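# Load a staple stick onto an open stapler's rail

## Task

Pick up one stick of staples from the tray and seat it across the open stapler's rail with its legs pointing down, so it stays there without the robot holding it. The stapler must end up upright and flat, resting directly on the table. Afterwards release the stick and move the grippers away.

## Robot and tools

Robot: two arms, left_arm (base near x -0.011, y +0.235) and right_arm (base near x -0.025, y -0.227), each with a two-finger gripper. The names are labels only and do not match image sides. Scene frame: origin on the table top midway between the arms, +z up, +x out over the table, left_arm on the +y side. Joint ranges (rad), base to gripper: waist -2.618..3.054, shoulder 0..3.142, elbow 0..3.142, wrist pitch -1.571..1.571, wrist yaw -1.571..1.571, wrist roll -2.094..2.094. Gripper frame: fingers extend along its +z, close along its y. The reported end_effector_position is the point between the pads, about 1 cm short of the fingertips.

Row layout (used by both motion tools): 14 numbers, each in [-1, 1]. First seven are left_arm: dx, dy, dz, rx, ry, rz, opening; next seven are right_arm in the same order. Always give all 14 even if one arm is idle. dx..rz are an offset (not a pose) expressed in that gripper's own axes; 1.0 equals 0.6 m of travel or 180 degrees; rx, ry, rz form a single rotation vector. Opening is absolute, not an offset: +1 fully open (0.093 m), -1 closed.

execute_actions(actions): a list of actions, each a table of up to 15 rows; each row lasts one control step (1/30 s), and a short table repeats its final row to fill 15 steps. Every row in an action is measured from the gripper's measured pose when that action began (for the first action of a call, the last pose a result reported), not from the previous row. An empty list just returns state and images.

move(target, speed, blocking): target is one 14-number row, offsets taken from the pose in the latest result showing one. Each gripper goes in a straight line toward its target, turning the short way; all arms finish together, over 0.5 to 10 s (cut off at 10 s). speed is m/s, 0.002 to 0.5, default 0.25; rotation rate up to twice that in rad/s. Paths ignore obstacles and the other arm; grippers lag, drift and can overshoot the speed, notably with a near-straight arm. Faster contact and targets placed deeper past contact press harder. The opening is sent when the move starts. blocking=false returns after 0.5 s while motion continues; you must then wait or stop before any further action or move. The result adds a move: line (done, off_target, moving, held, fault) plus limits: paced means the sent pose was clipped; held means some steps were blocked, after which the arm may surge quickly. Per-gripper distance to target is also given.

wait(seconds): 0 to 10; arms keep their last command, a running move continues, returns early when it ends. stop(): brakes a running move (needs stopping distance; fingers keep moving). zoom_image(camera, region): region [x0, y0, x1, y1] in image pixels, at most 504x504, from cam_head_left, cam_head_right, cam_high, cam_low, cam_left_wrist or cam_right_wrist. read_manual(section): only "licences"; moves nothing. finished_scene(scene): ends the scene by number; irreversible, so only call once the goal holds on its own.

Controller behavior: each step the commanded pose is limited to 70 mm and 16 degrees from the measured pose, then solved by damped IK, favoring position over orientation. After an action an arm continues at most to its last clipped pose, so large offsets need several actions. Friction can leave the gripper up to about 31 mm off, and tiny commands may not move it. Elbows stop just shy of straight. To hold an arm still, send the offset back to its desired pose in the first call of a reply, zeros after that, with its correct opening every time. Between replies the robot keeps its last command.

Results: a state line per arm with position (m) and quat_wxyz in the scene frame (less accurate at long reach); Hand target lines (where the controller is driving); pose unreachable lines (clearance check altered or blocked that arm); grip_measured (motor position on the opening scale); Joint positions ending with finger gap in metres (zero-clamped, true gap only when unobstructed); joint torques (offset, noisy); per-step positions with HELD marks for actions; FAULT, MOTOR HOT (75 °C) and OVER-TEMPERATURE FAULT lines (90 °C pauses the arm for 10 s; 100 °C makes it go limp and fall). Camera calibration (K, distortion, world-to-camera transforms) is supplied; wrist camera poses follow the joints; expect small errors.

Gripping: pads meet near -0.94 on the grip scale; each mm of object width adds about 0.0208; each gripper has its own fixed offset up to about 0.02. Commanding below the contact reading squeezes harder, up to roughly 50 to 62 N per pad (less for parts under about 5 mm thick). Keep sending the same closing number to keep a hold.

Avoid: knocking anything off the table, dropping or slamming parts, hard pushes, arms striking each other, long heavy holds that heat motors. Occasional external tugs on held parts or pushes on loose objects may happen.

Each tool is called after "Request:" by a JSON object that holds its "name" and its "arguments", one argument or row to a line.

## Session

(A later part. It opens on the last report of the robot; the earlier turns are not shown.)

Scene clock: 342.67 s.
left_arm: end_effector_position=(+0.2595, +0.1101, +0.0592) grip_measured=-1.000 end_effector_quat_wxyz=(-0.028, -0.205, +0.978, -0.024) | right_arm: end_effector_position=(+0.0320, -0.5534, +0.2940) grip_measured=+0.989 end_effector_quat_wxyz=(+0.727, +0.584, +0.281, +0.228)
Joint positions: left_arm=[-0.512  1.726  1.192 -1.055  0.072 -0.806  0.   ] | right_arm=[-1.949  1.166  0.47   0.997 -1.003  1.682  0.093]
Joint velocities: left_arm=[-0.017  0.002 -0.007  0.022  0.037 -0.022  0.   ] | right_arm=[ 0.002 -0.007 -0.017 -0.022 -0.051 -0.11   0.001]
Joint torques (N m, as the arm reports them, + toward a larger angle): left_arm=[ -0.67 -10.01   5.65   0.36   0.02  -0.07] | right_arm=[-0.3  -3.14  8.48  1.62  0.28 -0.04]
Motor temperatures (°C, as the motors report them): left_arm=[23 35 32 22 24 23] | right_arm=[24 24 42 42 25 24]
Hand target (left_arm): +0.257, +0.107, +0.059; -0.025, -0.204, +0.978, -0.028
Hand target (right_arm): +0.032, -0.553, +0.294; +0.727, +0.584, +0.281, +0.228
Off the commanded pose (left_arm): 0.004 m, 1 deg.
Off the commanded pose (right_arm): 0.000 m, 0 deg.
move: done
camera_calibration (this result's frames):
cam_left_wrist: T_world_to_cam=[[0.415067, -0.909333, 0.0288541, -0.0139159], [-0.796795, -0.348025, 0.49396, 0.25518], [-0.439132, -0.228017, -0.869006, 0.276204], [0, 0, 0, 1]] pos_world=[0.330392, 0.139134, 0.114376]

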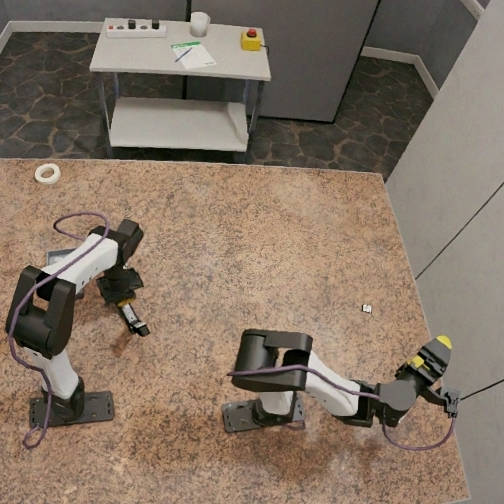

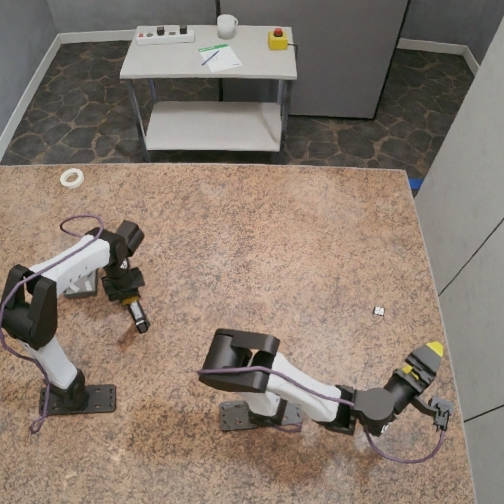

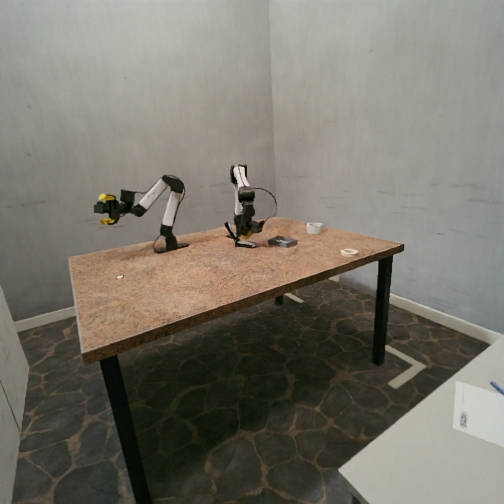

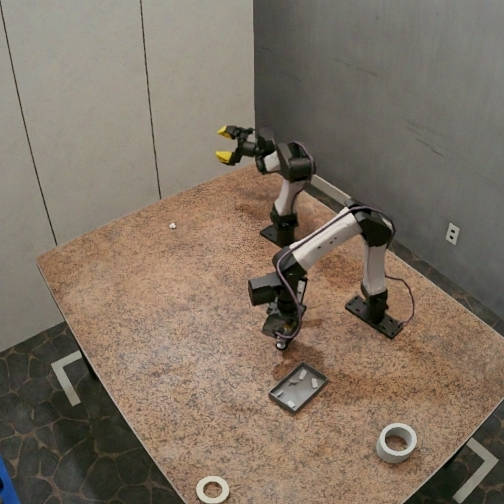

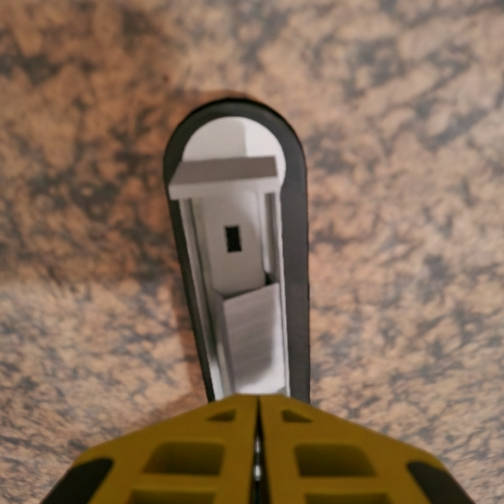

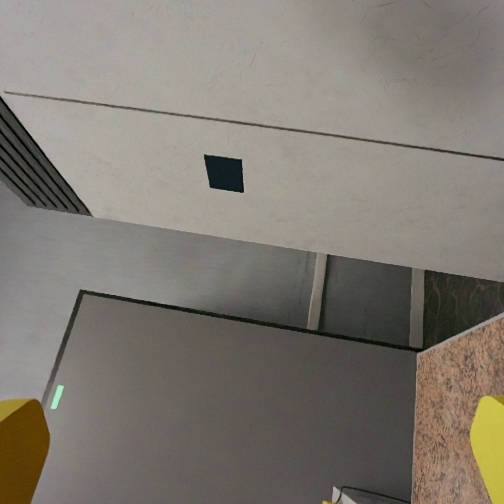

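Request:
{"name": "move", "arguments": {
  "target": [0.006,0.01,0.026,0,0,0,-1,0,0,0,0,0,0,1],
  "speed": 0.03
}}

Request:
{"name": "move", "arguments": {
  "target": [-0.04,0,-0.09,0,0,0,-1,0,0,0,0,0,0,1],
  "speed": 0.1
}}

Request:
{"name": "zoom_image", "arguments": {
  "camera": "cam_left_wrist",
  "region": [130, 100, 380, 420]
}}

Scene clock: 353.80 s.
left_arm: end_effector_position=(+0.2540, +0.1124, +0.0485) grip_measured=-1.000 end_effector_quat_wxyz=(-0.032, -0.205, +0.978, -0.022) | right_arm: end_effector_position=(+0.0320, -0.5534, +0.2940) grip_measured=+0.989 end_effector_quat_wxyz=(+0.727, +0.584, +0.281, +0.228)
Joint positions: left_arm=[-0.512  1.725  1.146 -1.019  0.072 -0.806  0.   ] | right_arm=[-1.949  1.166  0.47   0.997 -1.003  1.682  0.093]
Joint velocities: left_arm=[ 0.007  0.007 -0.007 -0.022 -0.051 -0.095  0.   ] | right_arm=[-0.017 -0.007  0.007 -0.051 -0.037  0.066 -0.001]
Joint torques (N m, as the arm reports them, + toward a larger angle): left_arm=[ 0.32 -9.24  4.32  0.52  0.    0.06] | right_arm=[-0.24 -3.07  8.54  1.61  0.21 -0.07]
Motor temperatures (°C, as the motors report them): left_arm=[23 36 31 22 24 23] | right_arm=[24 24 42 42 25 24]
Hand target (left_arm): +0.253, +0.113, +0.044; -0.029, -0.205, +0.978, -0.024
Hand target (right_arm): +0.032, -0.553, +0.294; +0.727, +0.584, +0.281, +0.228
Off the commanded pose (left_arm): 0.005 m, 1 deg.
Off the commanded pose (right_arm): 0.000 m, 0 deg.
move: done
camera_calibration (this result's frames):
cam_left_wrist: T_world_to_cam=[[0.415621, -0.909262, 0.0224052, -0.00915511], [-0.792627, -0.350006, 0.499238, 0.255845], [-0.446097, -0.225253, -0.866175, 0.266356], [0, 0, 0, 1]] pos_world=[0.325415, 0.14122, 0.103189]

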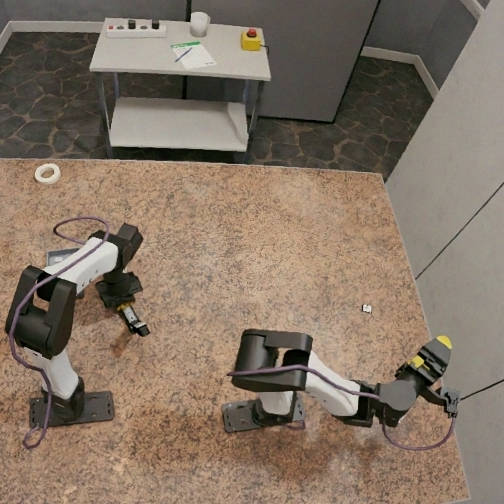

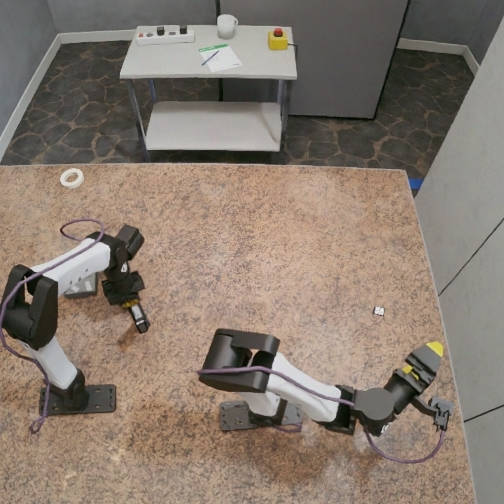

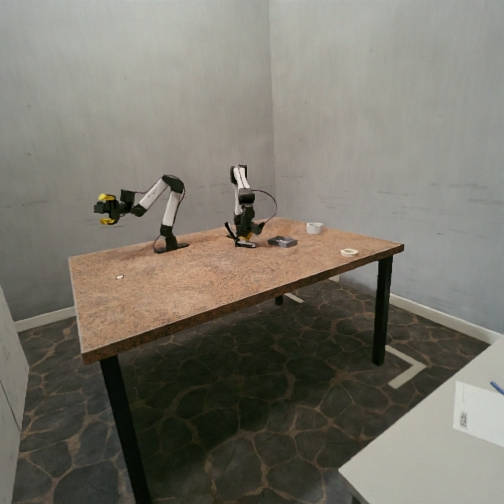

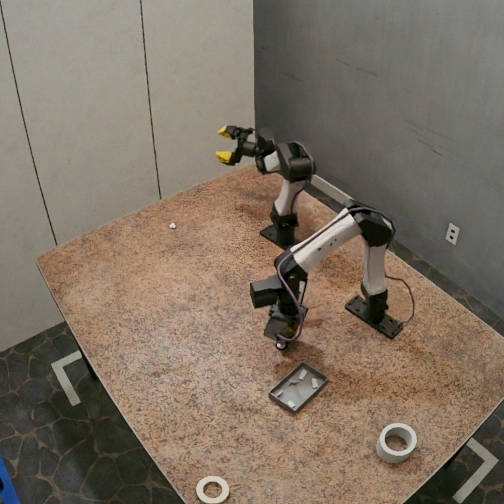

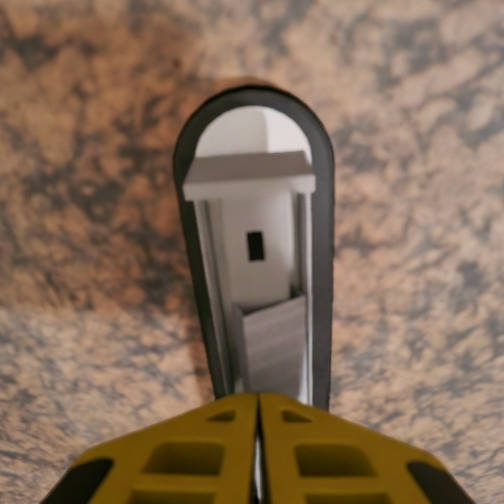

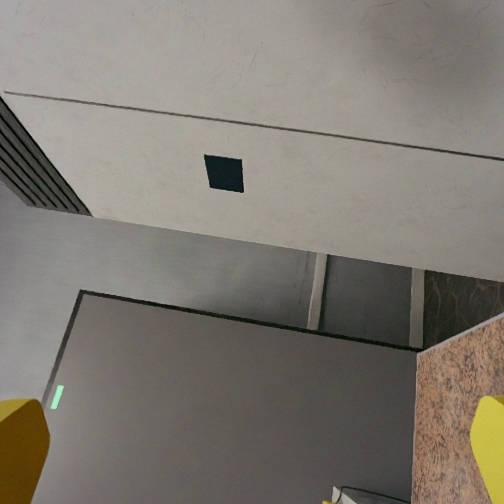

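Scene clock: 354.93 s.
left_arm: end_effector_position=(+0.2760, +0.1217, +0.0996) grip_measured=-1.000 end_effector_quat_wxyz=(-0.030, -0.205, +0.978, -0.024) | right_arm: end_effector_position=(+0.0320, -0.5534, +0.2940) grip_measured=+0.989 end_effector_quat_wxyz=(+0.727, +0.584, +0.281, +0.228)
Joint positions: left_arm=[-0.457  1.741  1.373 -1.23   0.072 -0.75   0.   ] | right_arm=[-1.949  1.166  0.47   0.997 -1.003  1.682  0.093]
Joint velocities: left_arm=[ 0.002 -0.017 -0.002 -0.022  0.022  0.022  0.   ] | right_arm=[ 0.002 -0.002  0.002 -0.007  0.037  0.007 -0.   ]
Joint torques (N m, as the arm reports them, + toward a larger angle): left_arm=[ 1.04 -8.2   8.6   0.17 -0.02  0.16] | right_arm=[-0.33 -3.05  8.4   1.65  0.21 -0.07]
Motor temperatures (°C, as the motors report them): left_arm=[23 36 31 22 24 23] | right_arm=[24 24 42 42 25 24]
Hand target (left_arm): +0.279, +0.125, +0.101; -0.031, -0.205, +0.978, -0.021
Hand target (right_arm): +0.032, -0.553, +0.294; +0.727, +0.584, +0.281, +0.228
Off the commanded pose (left_arm): 0.004 m, 0 deg.
Off the commanded pose (right_arm): 0.000 m, 0 deg.
move: done
camera_calibration (this result's frames):
cam_left_wrist: T_world_to_cam=[[0.415338, -0.909277, 0.0266231, -0.0112517], [-0.794473, -0.348333, 0.49747, 0.251498], [-0.443065, -0.22777, -0.867072, 0.322072], [0, 0, 0, 1]] pos_world=[0.347181, 0.150732, 0.154446]

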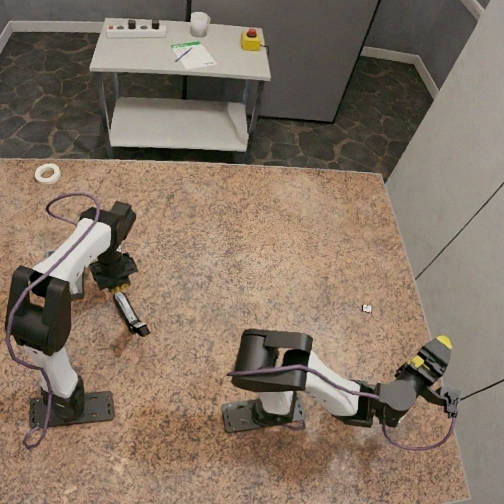

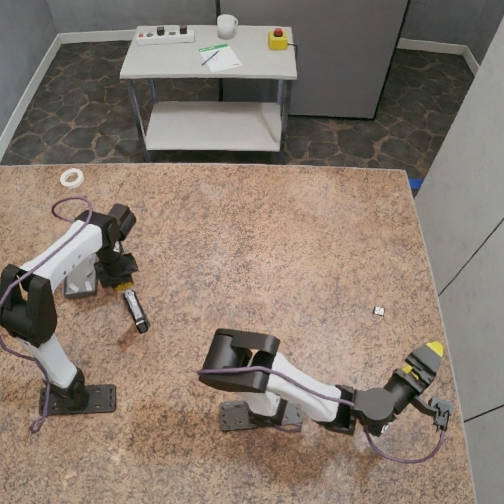

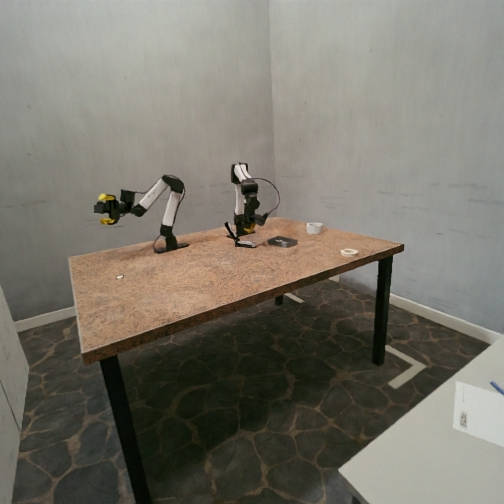

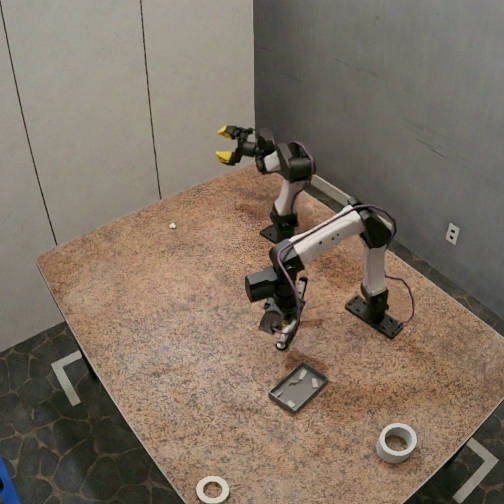

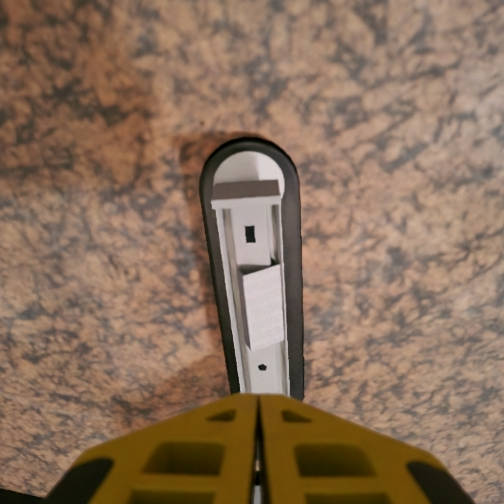

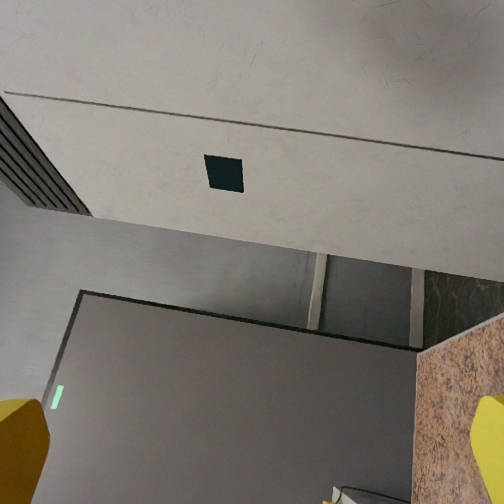

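Region (130, 100, 380, 420) of cam_left_wrist's 504x504 image, scaled by 1.575, with more detail than that image has; it fills the left 394 columns of this view, and the rest is white.

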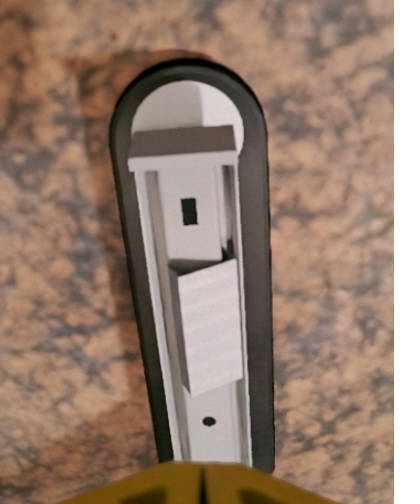

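Request:
{"name": "move", "arguments": {
  "target": [0.033,-0.008,0.07,0,0,0,-1,0,0,0,0,0,0,1],
  "speed": 0.08
}}

Request:
{"name": "move", "arguments": {
  "target": [0.008,0.012,0.042,0,0,0,-1,0,0,0,0,0,0,1],
  "speed": 0.03
}}

Scene clock: 367.80 s.
left_arm: end_effector_position=(+0.2597, +0.1103, +0.0588) grip_measured=-1.000 end_effector_quat_wxyz=(-0.035, -0.205, +0.978, -0.020) | right_arm: end_effector_position=(+0.0320, -0.5534, +0.2940) grip_measured=+0.989 end_effector_quat_wxyz=(+0.727, +0.584, +0.281, +0.228)
Joint positions: left_arm=[-0.512  1.741  1.207 -1.071  0.072 -0.805  0.   ] | right_arm=[-1.949  1.166  0.47   0.997 -1.003  1.682  0.093]
Joint velocities: left_arm=[-0.007  0.012 -0.007 -0.007  0.051 -0.022  0.   ] | right_arm=[ 0.007  0.007  0.007 -0.007 -0.081 -0.007 -0.   ]
Joint torques (N m, as the arm reports them, + toward a larger angle): left_arm=[ -0.73 -10.3    5.56   0.34   0.02  -0.03] | right_arm=[-0.29 -3.09  8.4   1.65  0.23 -0.03]
Motor temperatures (°C, as the motors report them): left_arm=[23 36 32 22 24 24] | right_arm=[24 24 42 43 25 24]
Hand target (left_arm): +0.257, +0.107, +0.059; -0.031, -0.205, +0.978, -0.024
Hand target (right_arm): +0.032, -0.553, +0.294; +0.727, +0.584, +0.281, +0.228
Off the commanded pose (left_arm): 0.004 m, 1 deg.
Off the commanded pose (right_arm): 0.000 m, 0 deg.
move: done
camera_calibration (this result's frames):
cam_left_wrist: T_world_to_cam=[[0.415749, -0.909312, 0.017435, -0.0133518], [-0.789467, -0.351303, 0.503317, 0.253528], [-0.451548, -0.223018, -0.863926, 0.278321], [0, 0, 0, 1]] pos_world=[0.331378, 0.138995, 0.113077]

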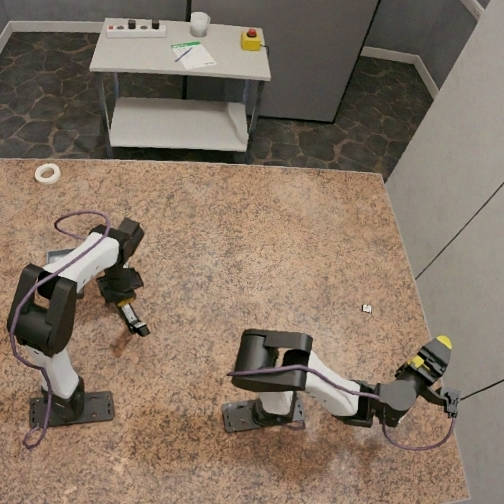

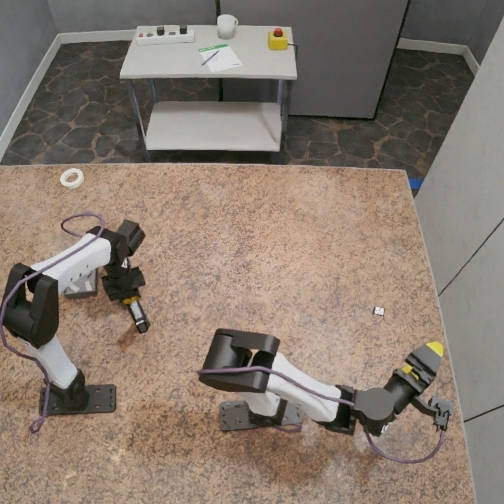

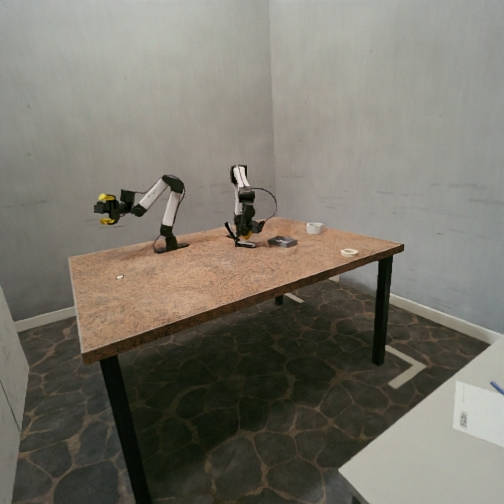

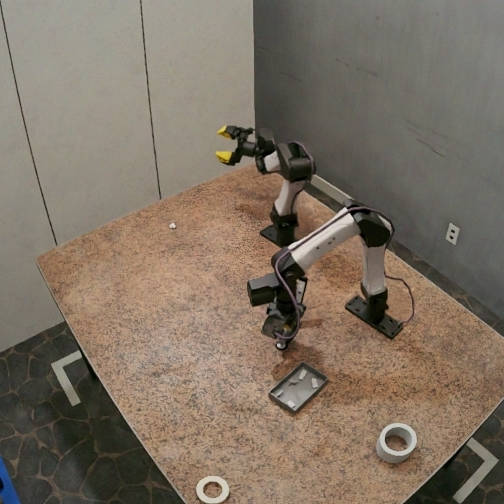

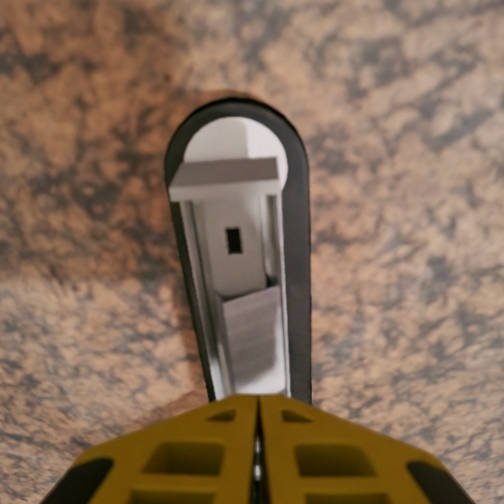

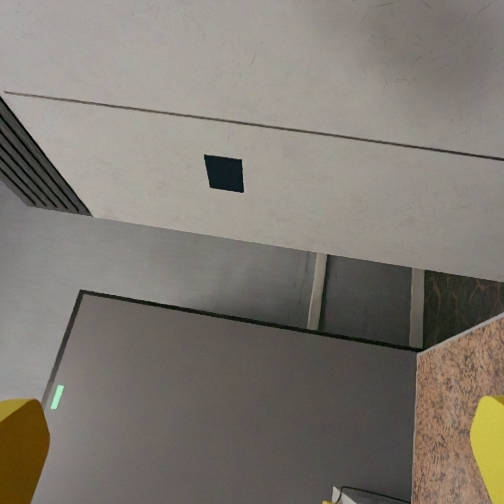

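Scene clock: 368.93 s.
left_arm: end_effector_position=(+0.2548, +0.1123, +0.0477) grip_measured=-1.000 end_effector_quat_wxyz=(-0.029, -0.205, +0.978, -0.024) | right_arm: end_effector_position=(+0.0320, -0.5534, +0.2940) grip_measured=+0.989 end_effector_quat_wxyz=(+0.727, +0.584, +0.281, +0.228)
Joint positions: left_arm=[-0.512  1.722  1.139 -1.008  0.072 -0.805  0.   ] | right_arm=[-1.949  1.166  0.47   0.997 -1.003  1.682  0.093]
Joint velocities: left_arm=[-0.007 -0.002 -0.007 -0.007  0.051  0.037  0.   ] | right_arm=[ 0.002 -0.007 -0.012 -0.007 -0.037  0.007 -0.001]
Joint torques (N m, as the arm reports them, + toward a larger angle): left_arm=[ 0.16 -7.25  3.24  0.62 -0.02  0.06] | right_arm=[-0.29 -3.1   8.46  1.64  0.27 -0.06]
Motor temperatures (°C, as the motors report them): left_arm=[23 36 32 22 24 24] | right_arm=[24 24 42 43 25 24]
Hand target (left_arm): +0.251, +0.114, +0.035; -0.035, -0.205, +0.978, -0.020
Hand target (right_arm): +0.032, -0.553, +0.294; +0.727, +0.584, +0.281, +0.228
Off the commanded pose (left_arm): 0.014 m, 1 deg.
Off the commanded pose (right_arm): 0.000 m, 0 deg.
move: off_target (left_arm)
camera_calibration (this result's frames):
cam_left_wrist: T_world_to_cam=[[0.415444, -0.909186, 0.028042, -0.00975597], [-0.79615, -0.348537, 0.494638, 0.257791], [-0.439944, -0.22782, -0.868647, 0.264802], [0, 0, 0, 1]] pos_world=[0.325791, 0.141307, 0.10278]

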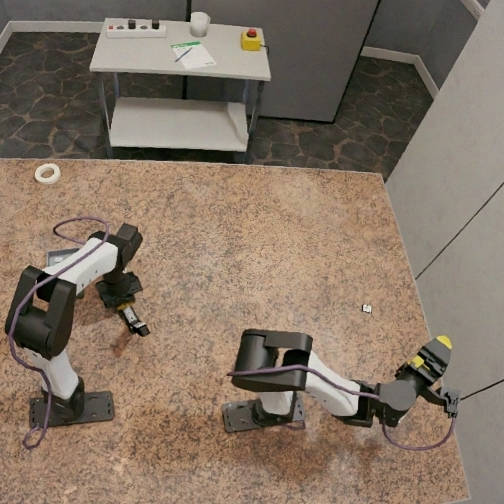

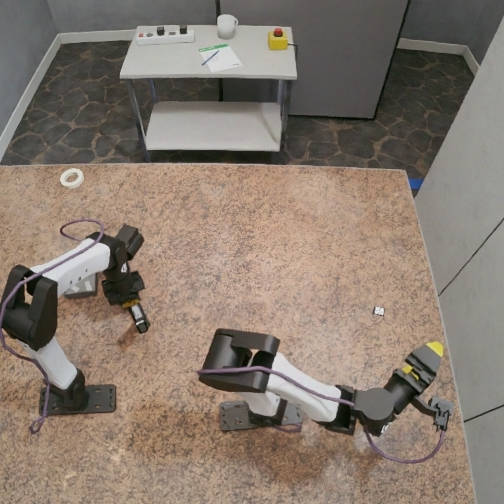

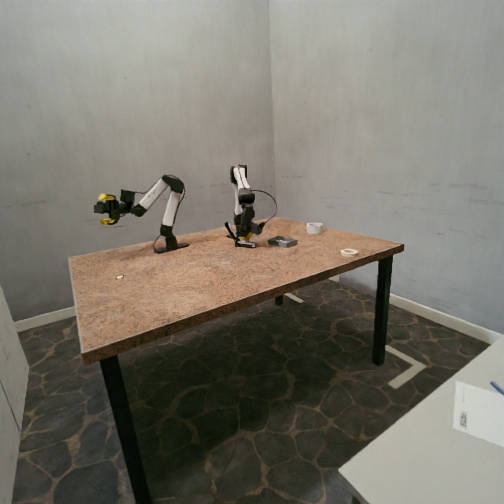

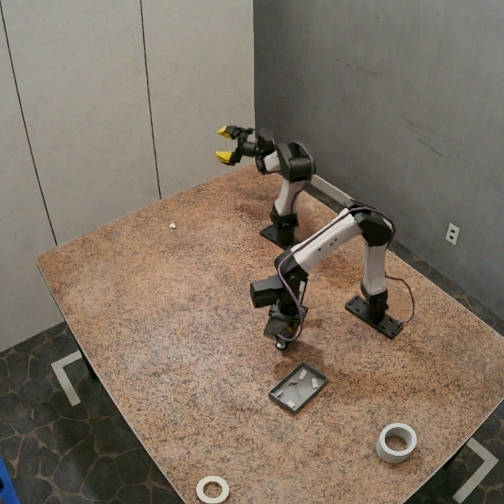

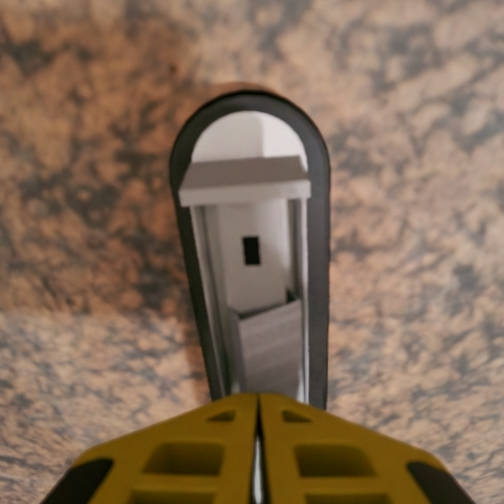

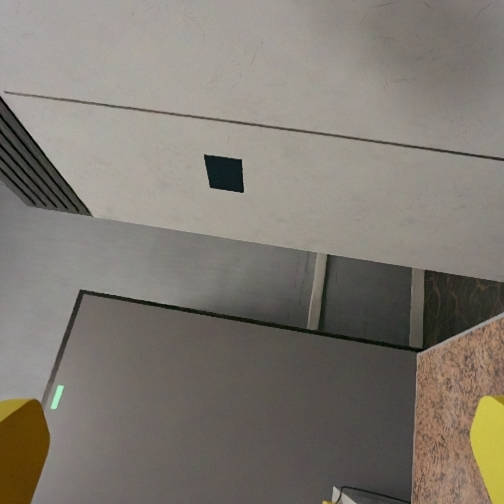

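Request:
{"name": "move", "arguments": {
  "target": [0,0.022,0.012,0,0,0,-1,0,0,0,0,0,0,1],
  "speed": 0.02
}}

Request:
{"name": "zoom_image", "arguments": {
  "camera": "cam_left_wrist",
  "region": [150, 200, 350, 420]
}}

Scene clock: 380.17 s.
left_arm: end_effector_position=(+0.2546, +0.1130, +0.0482) grip_measured=-1.000 end_effector_quat_wxyz=(-0.023, -0.202, +0.978, -0.040) | right_arm: end_effector_position=(+0.0320, -0.5534, +0.2940) grip_measured=+0.989 end_effector_quat_wxyz=(+0.727, +0.584, +0.281, +0.228)
Joint positions: left_arm=[-0.498  1.697  1.111 -0.98   0.092 -0.787  0.   ] | right_arm=[-1.949  1.166  0.47   0.997 -1.003  1.682  0.093]
Joint velocities: left_arm=[ 0.007 -0.032  0.002  0.037  0.007 -0.11   0.   ] | right_arm=[ 0.002  0.002 -0.007  0.007  0.007 -0.095 -0.001]
Joint torques (N m, as the arm reports them, + toward a larger angle): left_arm=[ 1.41 -8.34  3.96  0.37 -0.16  0.12] | right_arm=[-0.32 -3.09  8.37  1.66  0.24 -0.02]
Motor temperatures (°C, as the motors report them): left_arm=[23 36 31 22 24 23] | right_arm=[24 24 43 43 25 24]
Hand target (left_arm): +0.249, +0.124, +0.040; -0.029, -0.205, +0.978, -0.024
Hand target (right_arm): +0.032, -0.553, +0.294; +0.727, +0.584, +0.281, +0.228
Off the commanded pose (left_arm): 0.015 m, 2 deg.
Off the commanded pose (right_arm): 0.000 m, 0 deg.
move: off_target (left_arm)
camera_calibration (this result's frames):
cam_left_wrist: T_world_to_cam=[[0.410346, -0.909842, 0.0616739, -0.00927639], [-0.806357, -0.330424, 0.490519, 0.258403], [-0.425916, -0.251014, -0.869245, 0.264424], [0, 0, 0, 1]] pos_world=[0.324794, 0.143317, 0.10367]

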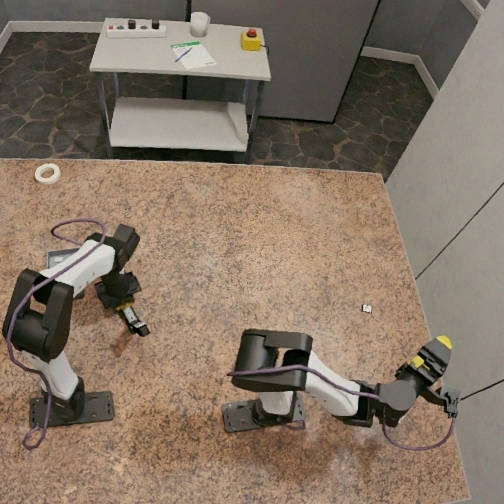

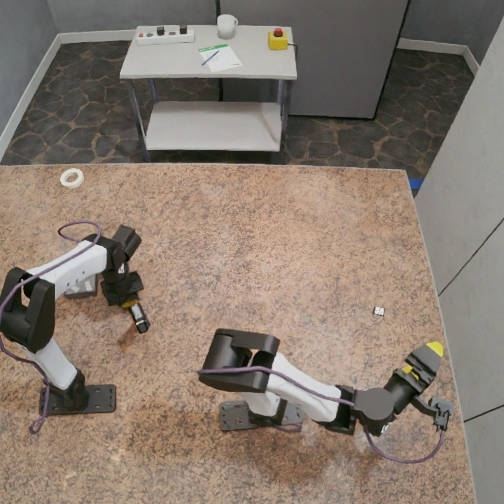

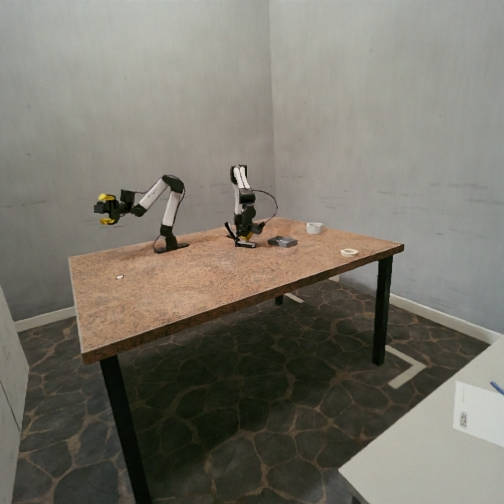

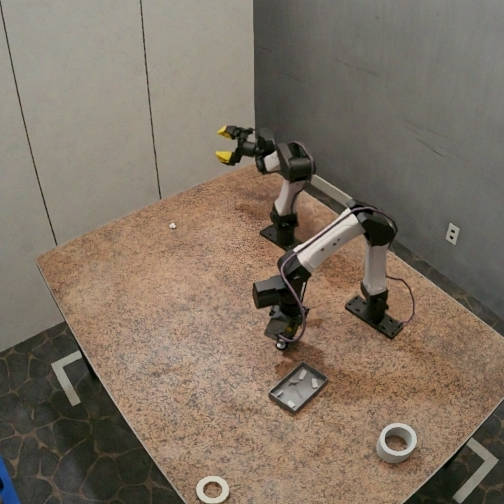

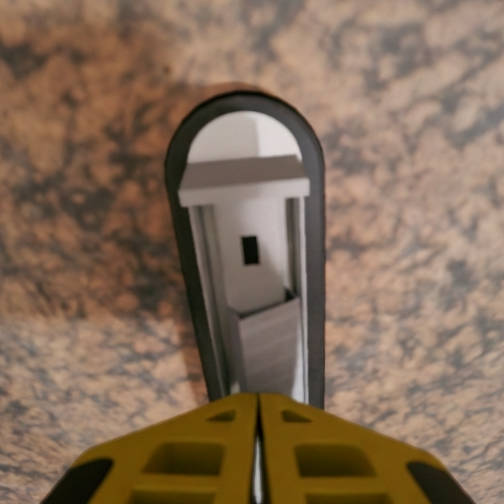

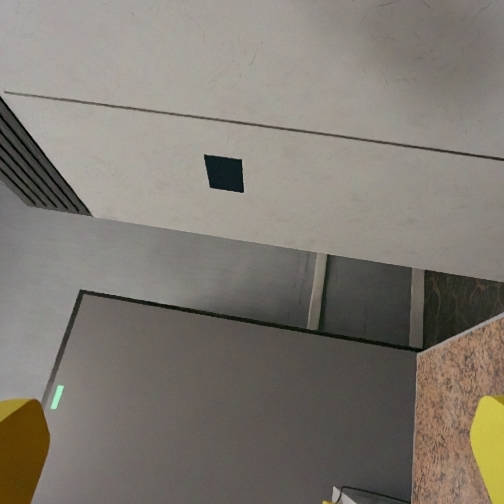

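Region (150, 200, 350, 420) of cam_left_wrist's 504x504 image, scaled by 2.291, with more detail than that image has; it fills the left 458 columns of this view, and the rest is white.

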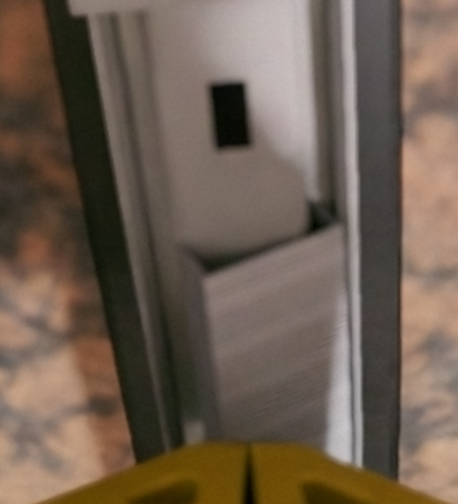

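Request:
{"name": "move", "arguments": {
  "target": [0,-0.01,-0.035,0,0,0,-1,0,0,0,0,0,0,1],
  "speed": 0.06
}}

Scene clock: 403.30 s.
left_arm: end_effector_position=(+0.2554, +0.1124, +0.0628) grip_measured=-1.000 end_effector_quat_wxyz=(-0.030, -0.202, +0.978, -0.036) | right_arm: end_effector_position=(+0.0320, -0.5534, +0.2940) grip_measured=+0.989 end_effector_quat_wxyz=(+0.727, +0.584, +0.281, +0.228)
Joint positions: left_arm=[-0.498  1.697  1.172 -1.056  0.094 -0.785  0.   ] | right_arm=[-1.949  1.166  0.47   0.997 -1.003  1.682  0.093]
Joint velocities: left_arm=[-0.017  0.007 -0.017 -0.051 -0.022 -0.022  0.   ] | right_arm=[ 0.012  0.012  0.022 -0.051 -0.081 -0.022  0.001]
Joint torques (N m, as the arm reports them, + toward a larger angle): left_arm=[-0.54 -9.57  8.54  0.2   0.   -0.04] | right_arm=[-0.26 -2.99  8.42  1.64  0.25 -0.05]
Motor temperatures (°C, as the motors report them): left_arm=[23 36 30 22 24 24] | right_arm=[24 24 43 43 25 24]
Hand target (left_arm): +0.258, +0.109, +0.070; -0.023, -0.202, +0.978, -0.040
Hand target (right_arm): +0.032, -0.553, +0.294; +0.727, +0.584, +0.281, +0.228
Off the commanded pose (left_arm): 0.008 m, 1 deg.
Off the commanded pose (right_arm): 0.000 m, 0 deg.
move: done
camera_calibration (this result's frames):
cam_left_wrist: T_world_to_cam=[[0.410162, -0.910552, 0.0515866, -0.0102875], [-0.799296, -0.331655, 0.50113, 0.249375], [-0.439196, -0.246778, -0.863833, 0.279863], [0, 0, 0, 1]] pos_world=[0.326459, 0.142403, 0.117316]

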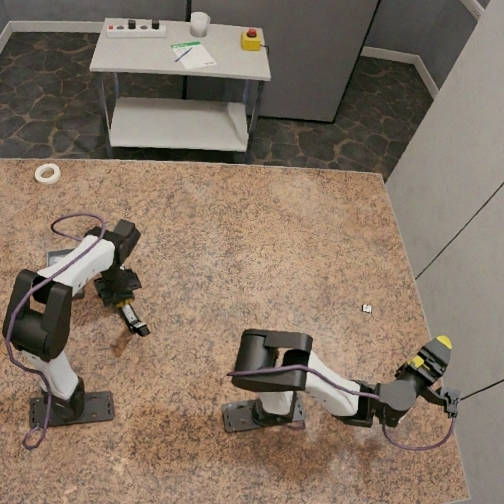

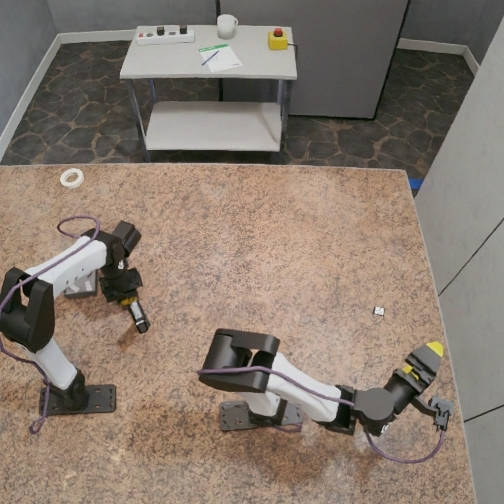

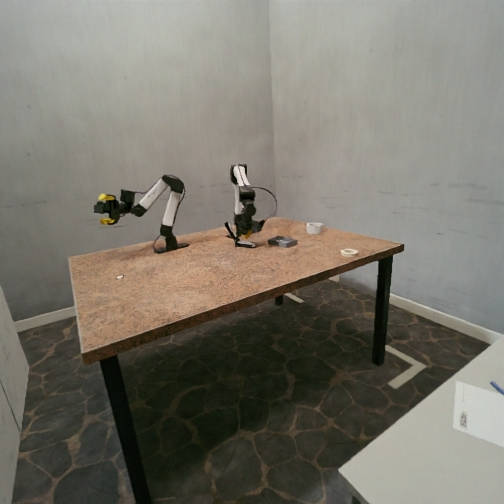

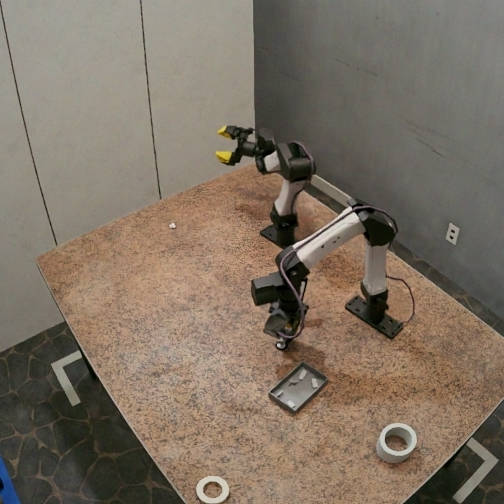

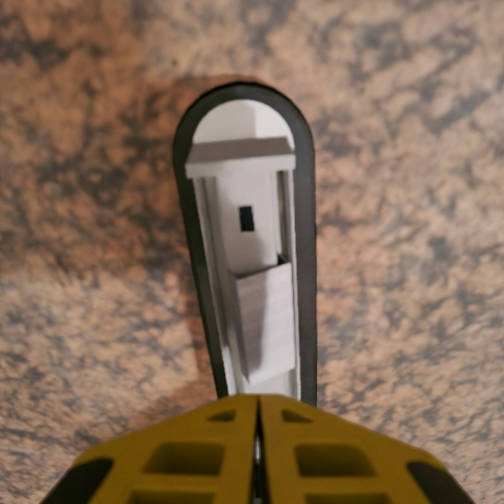

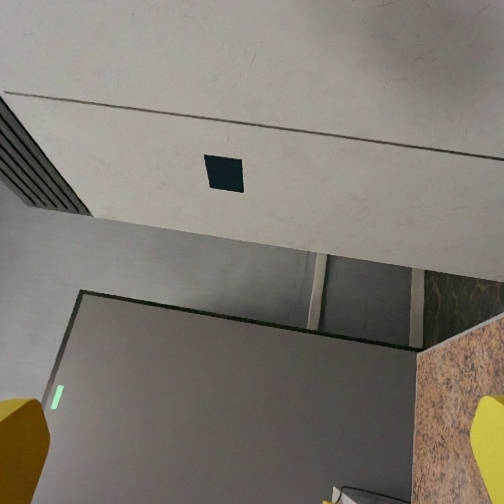

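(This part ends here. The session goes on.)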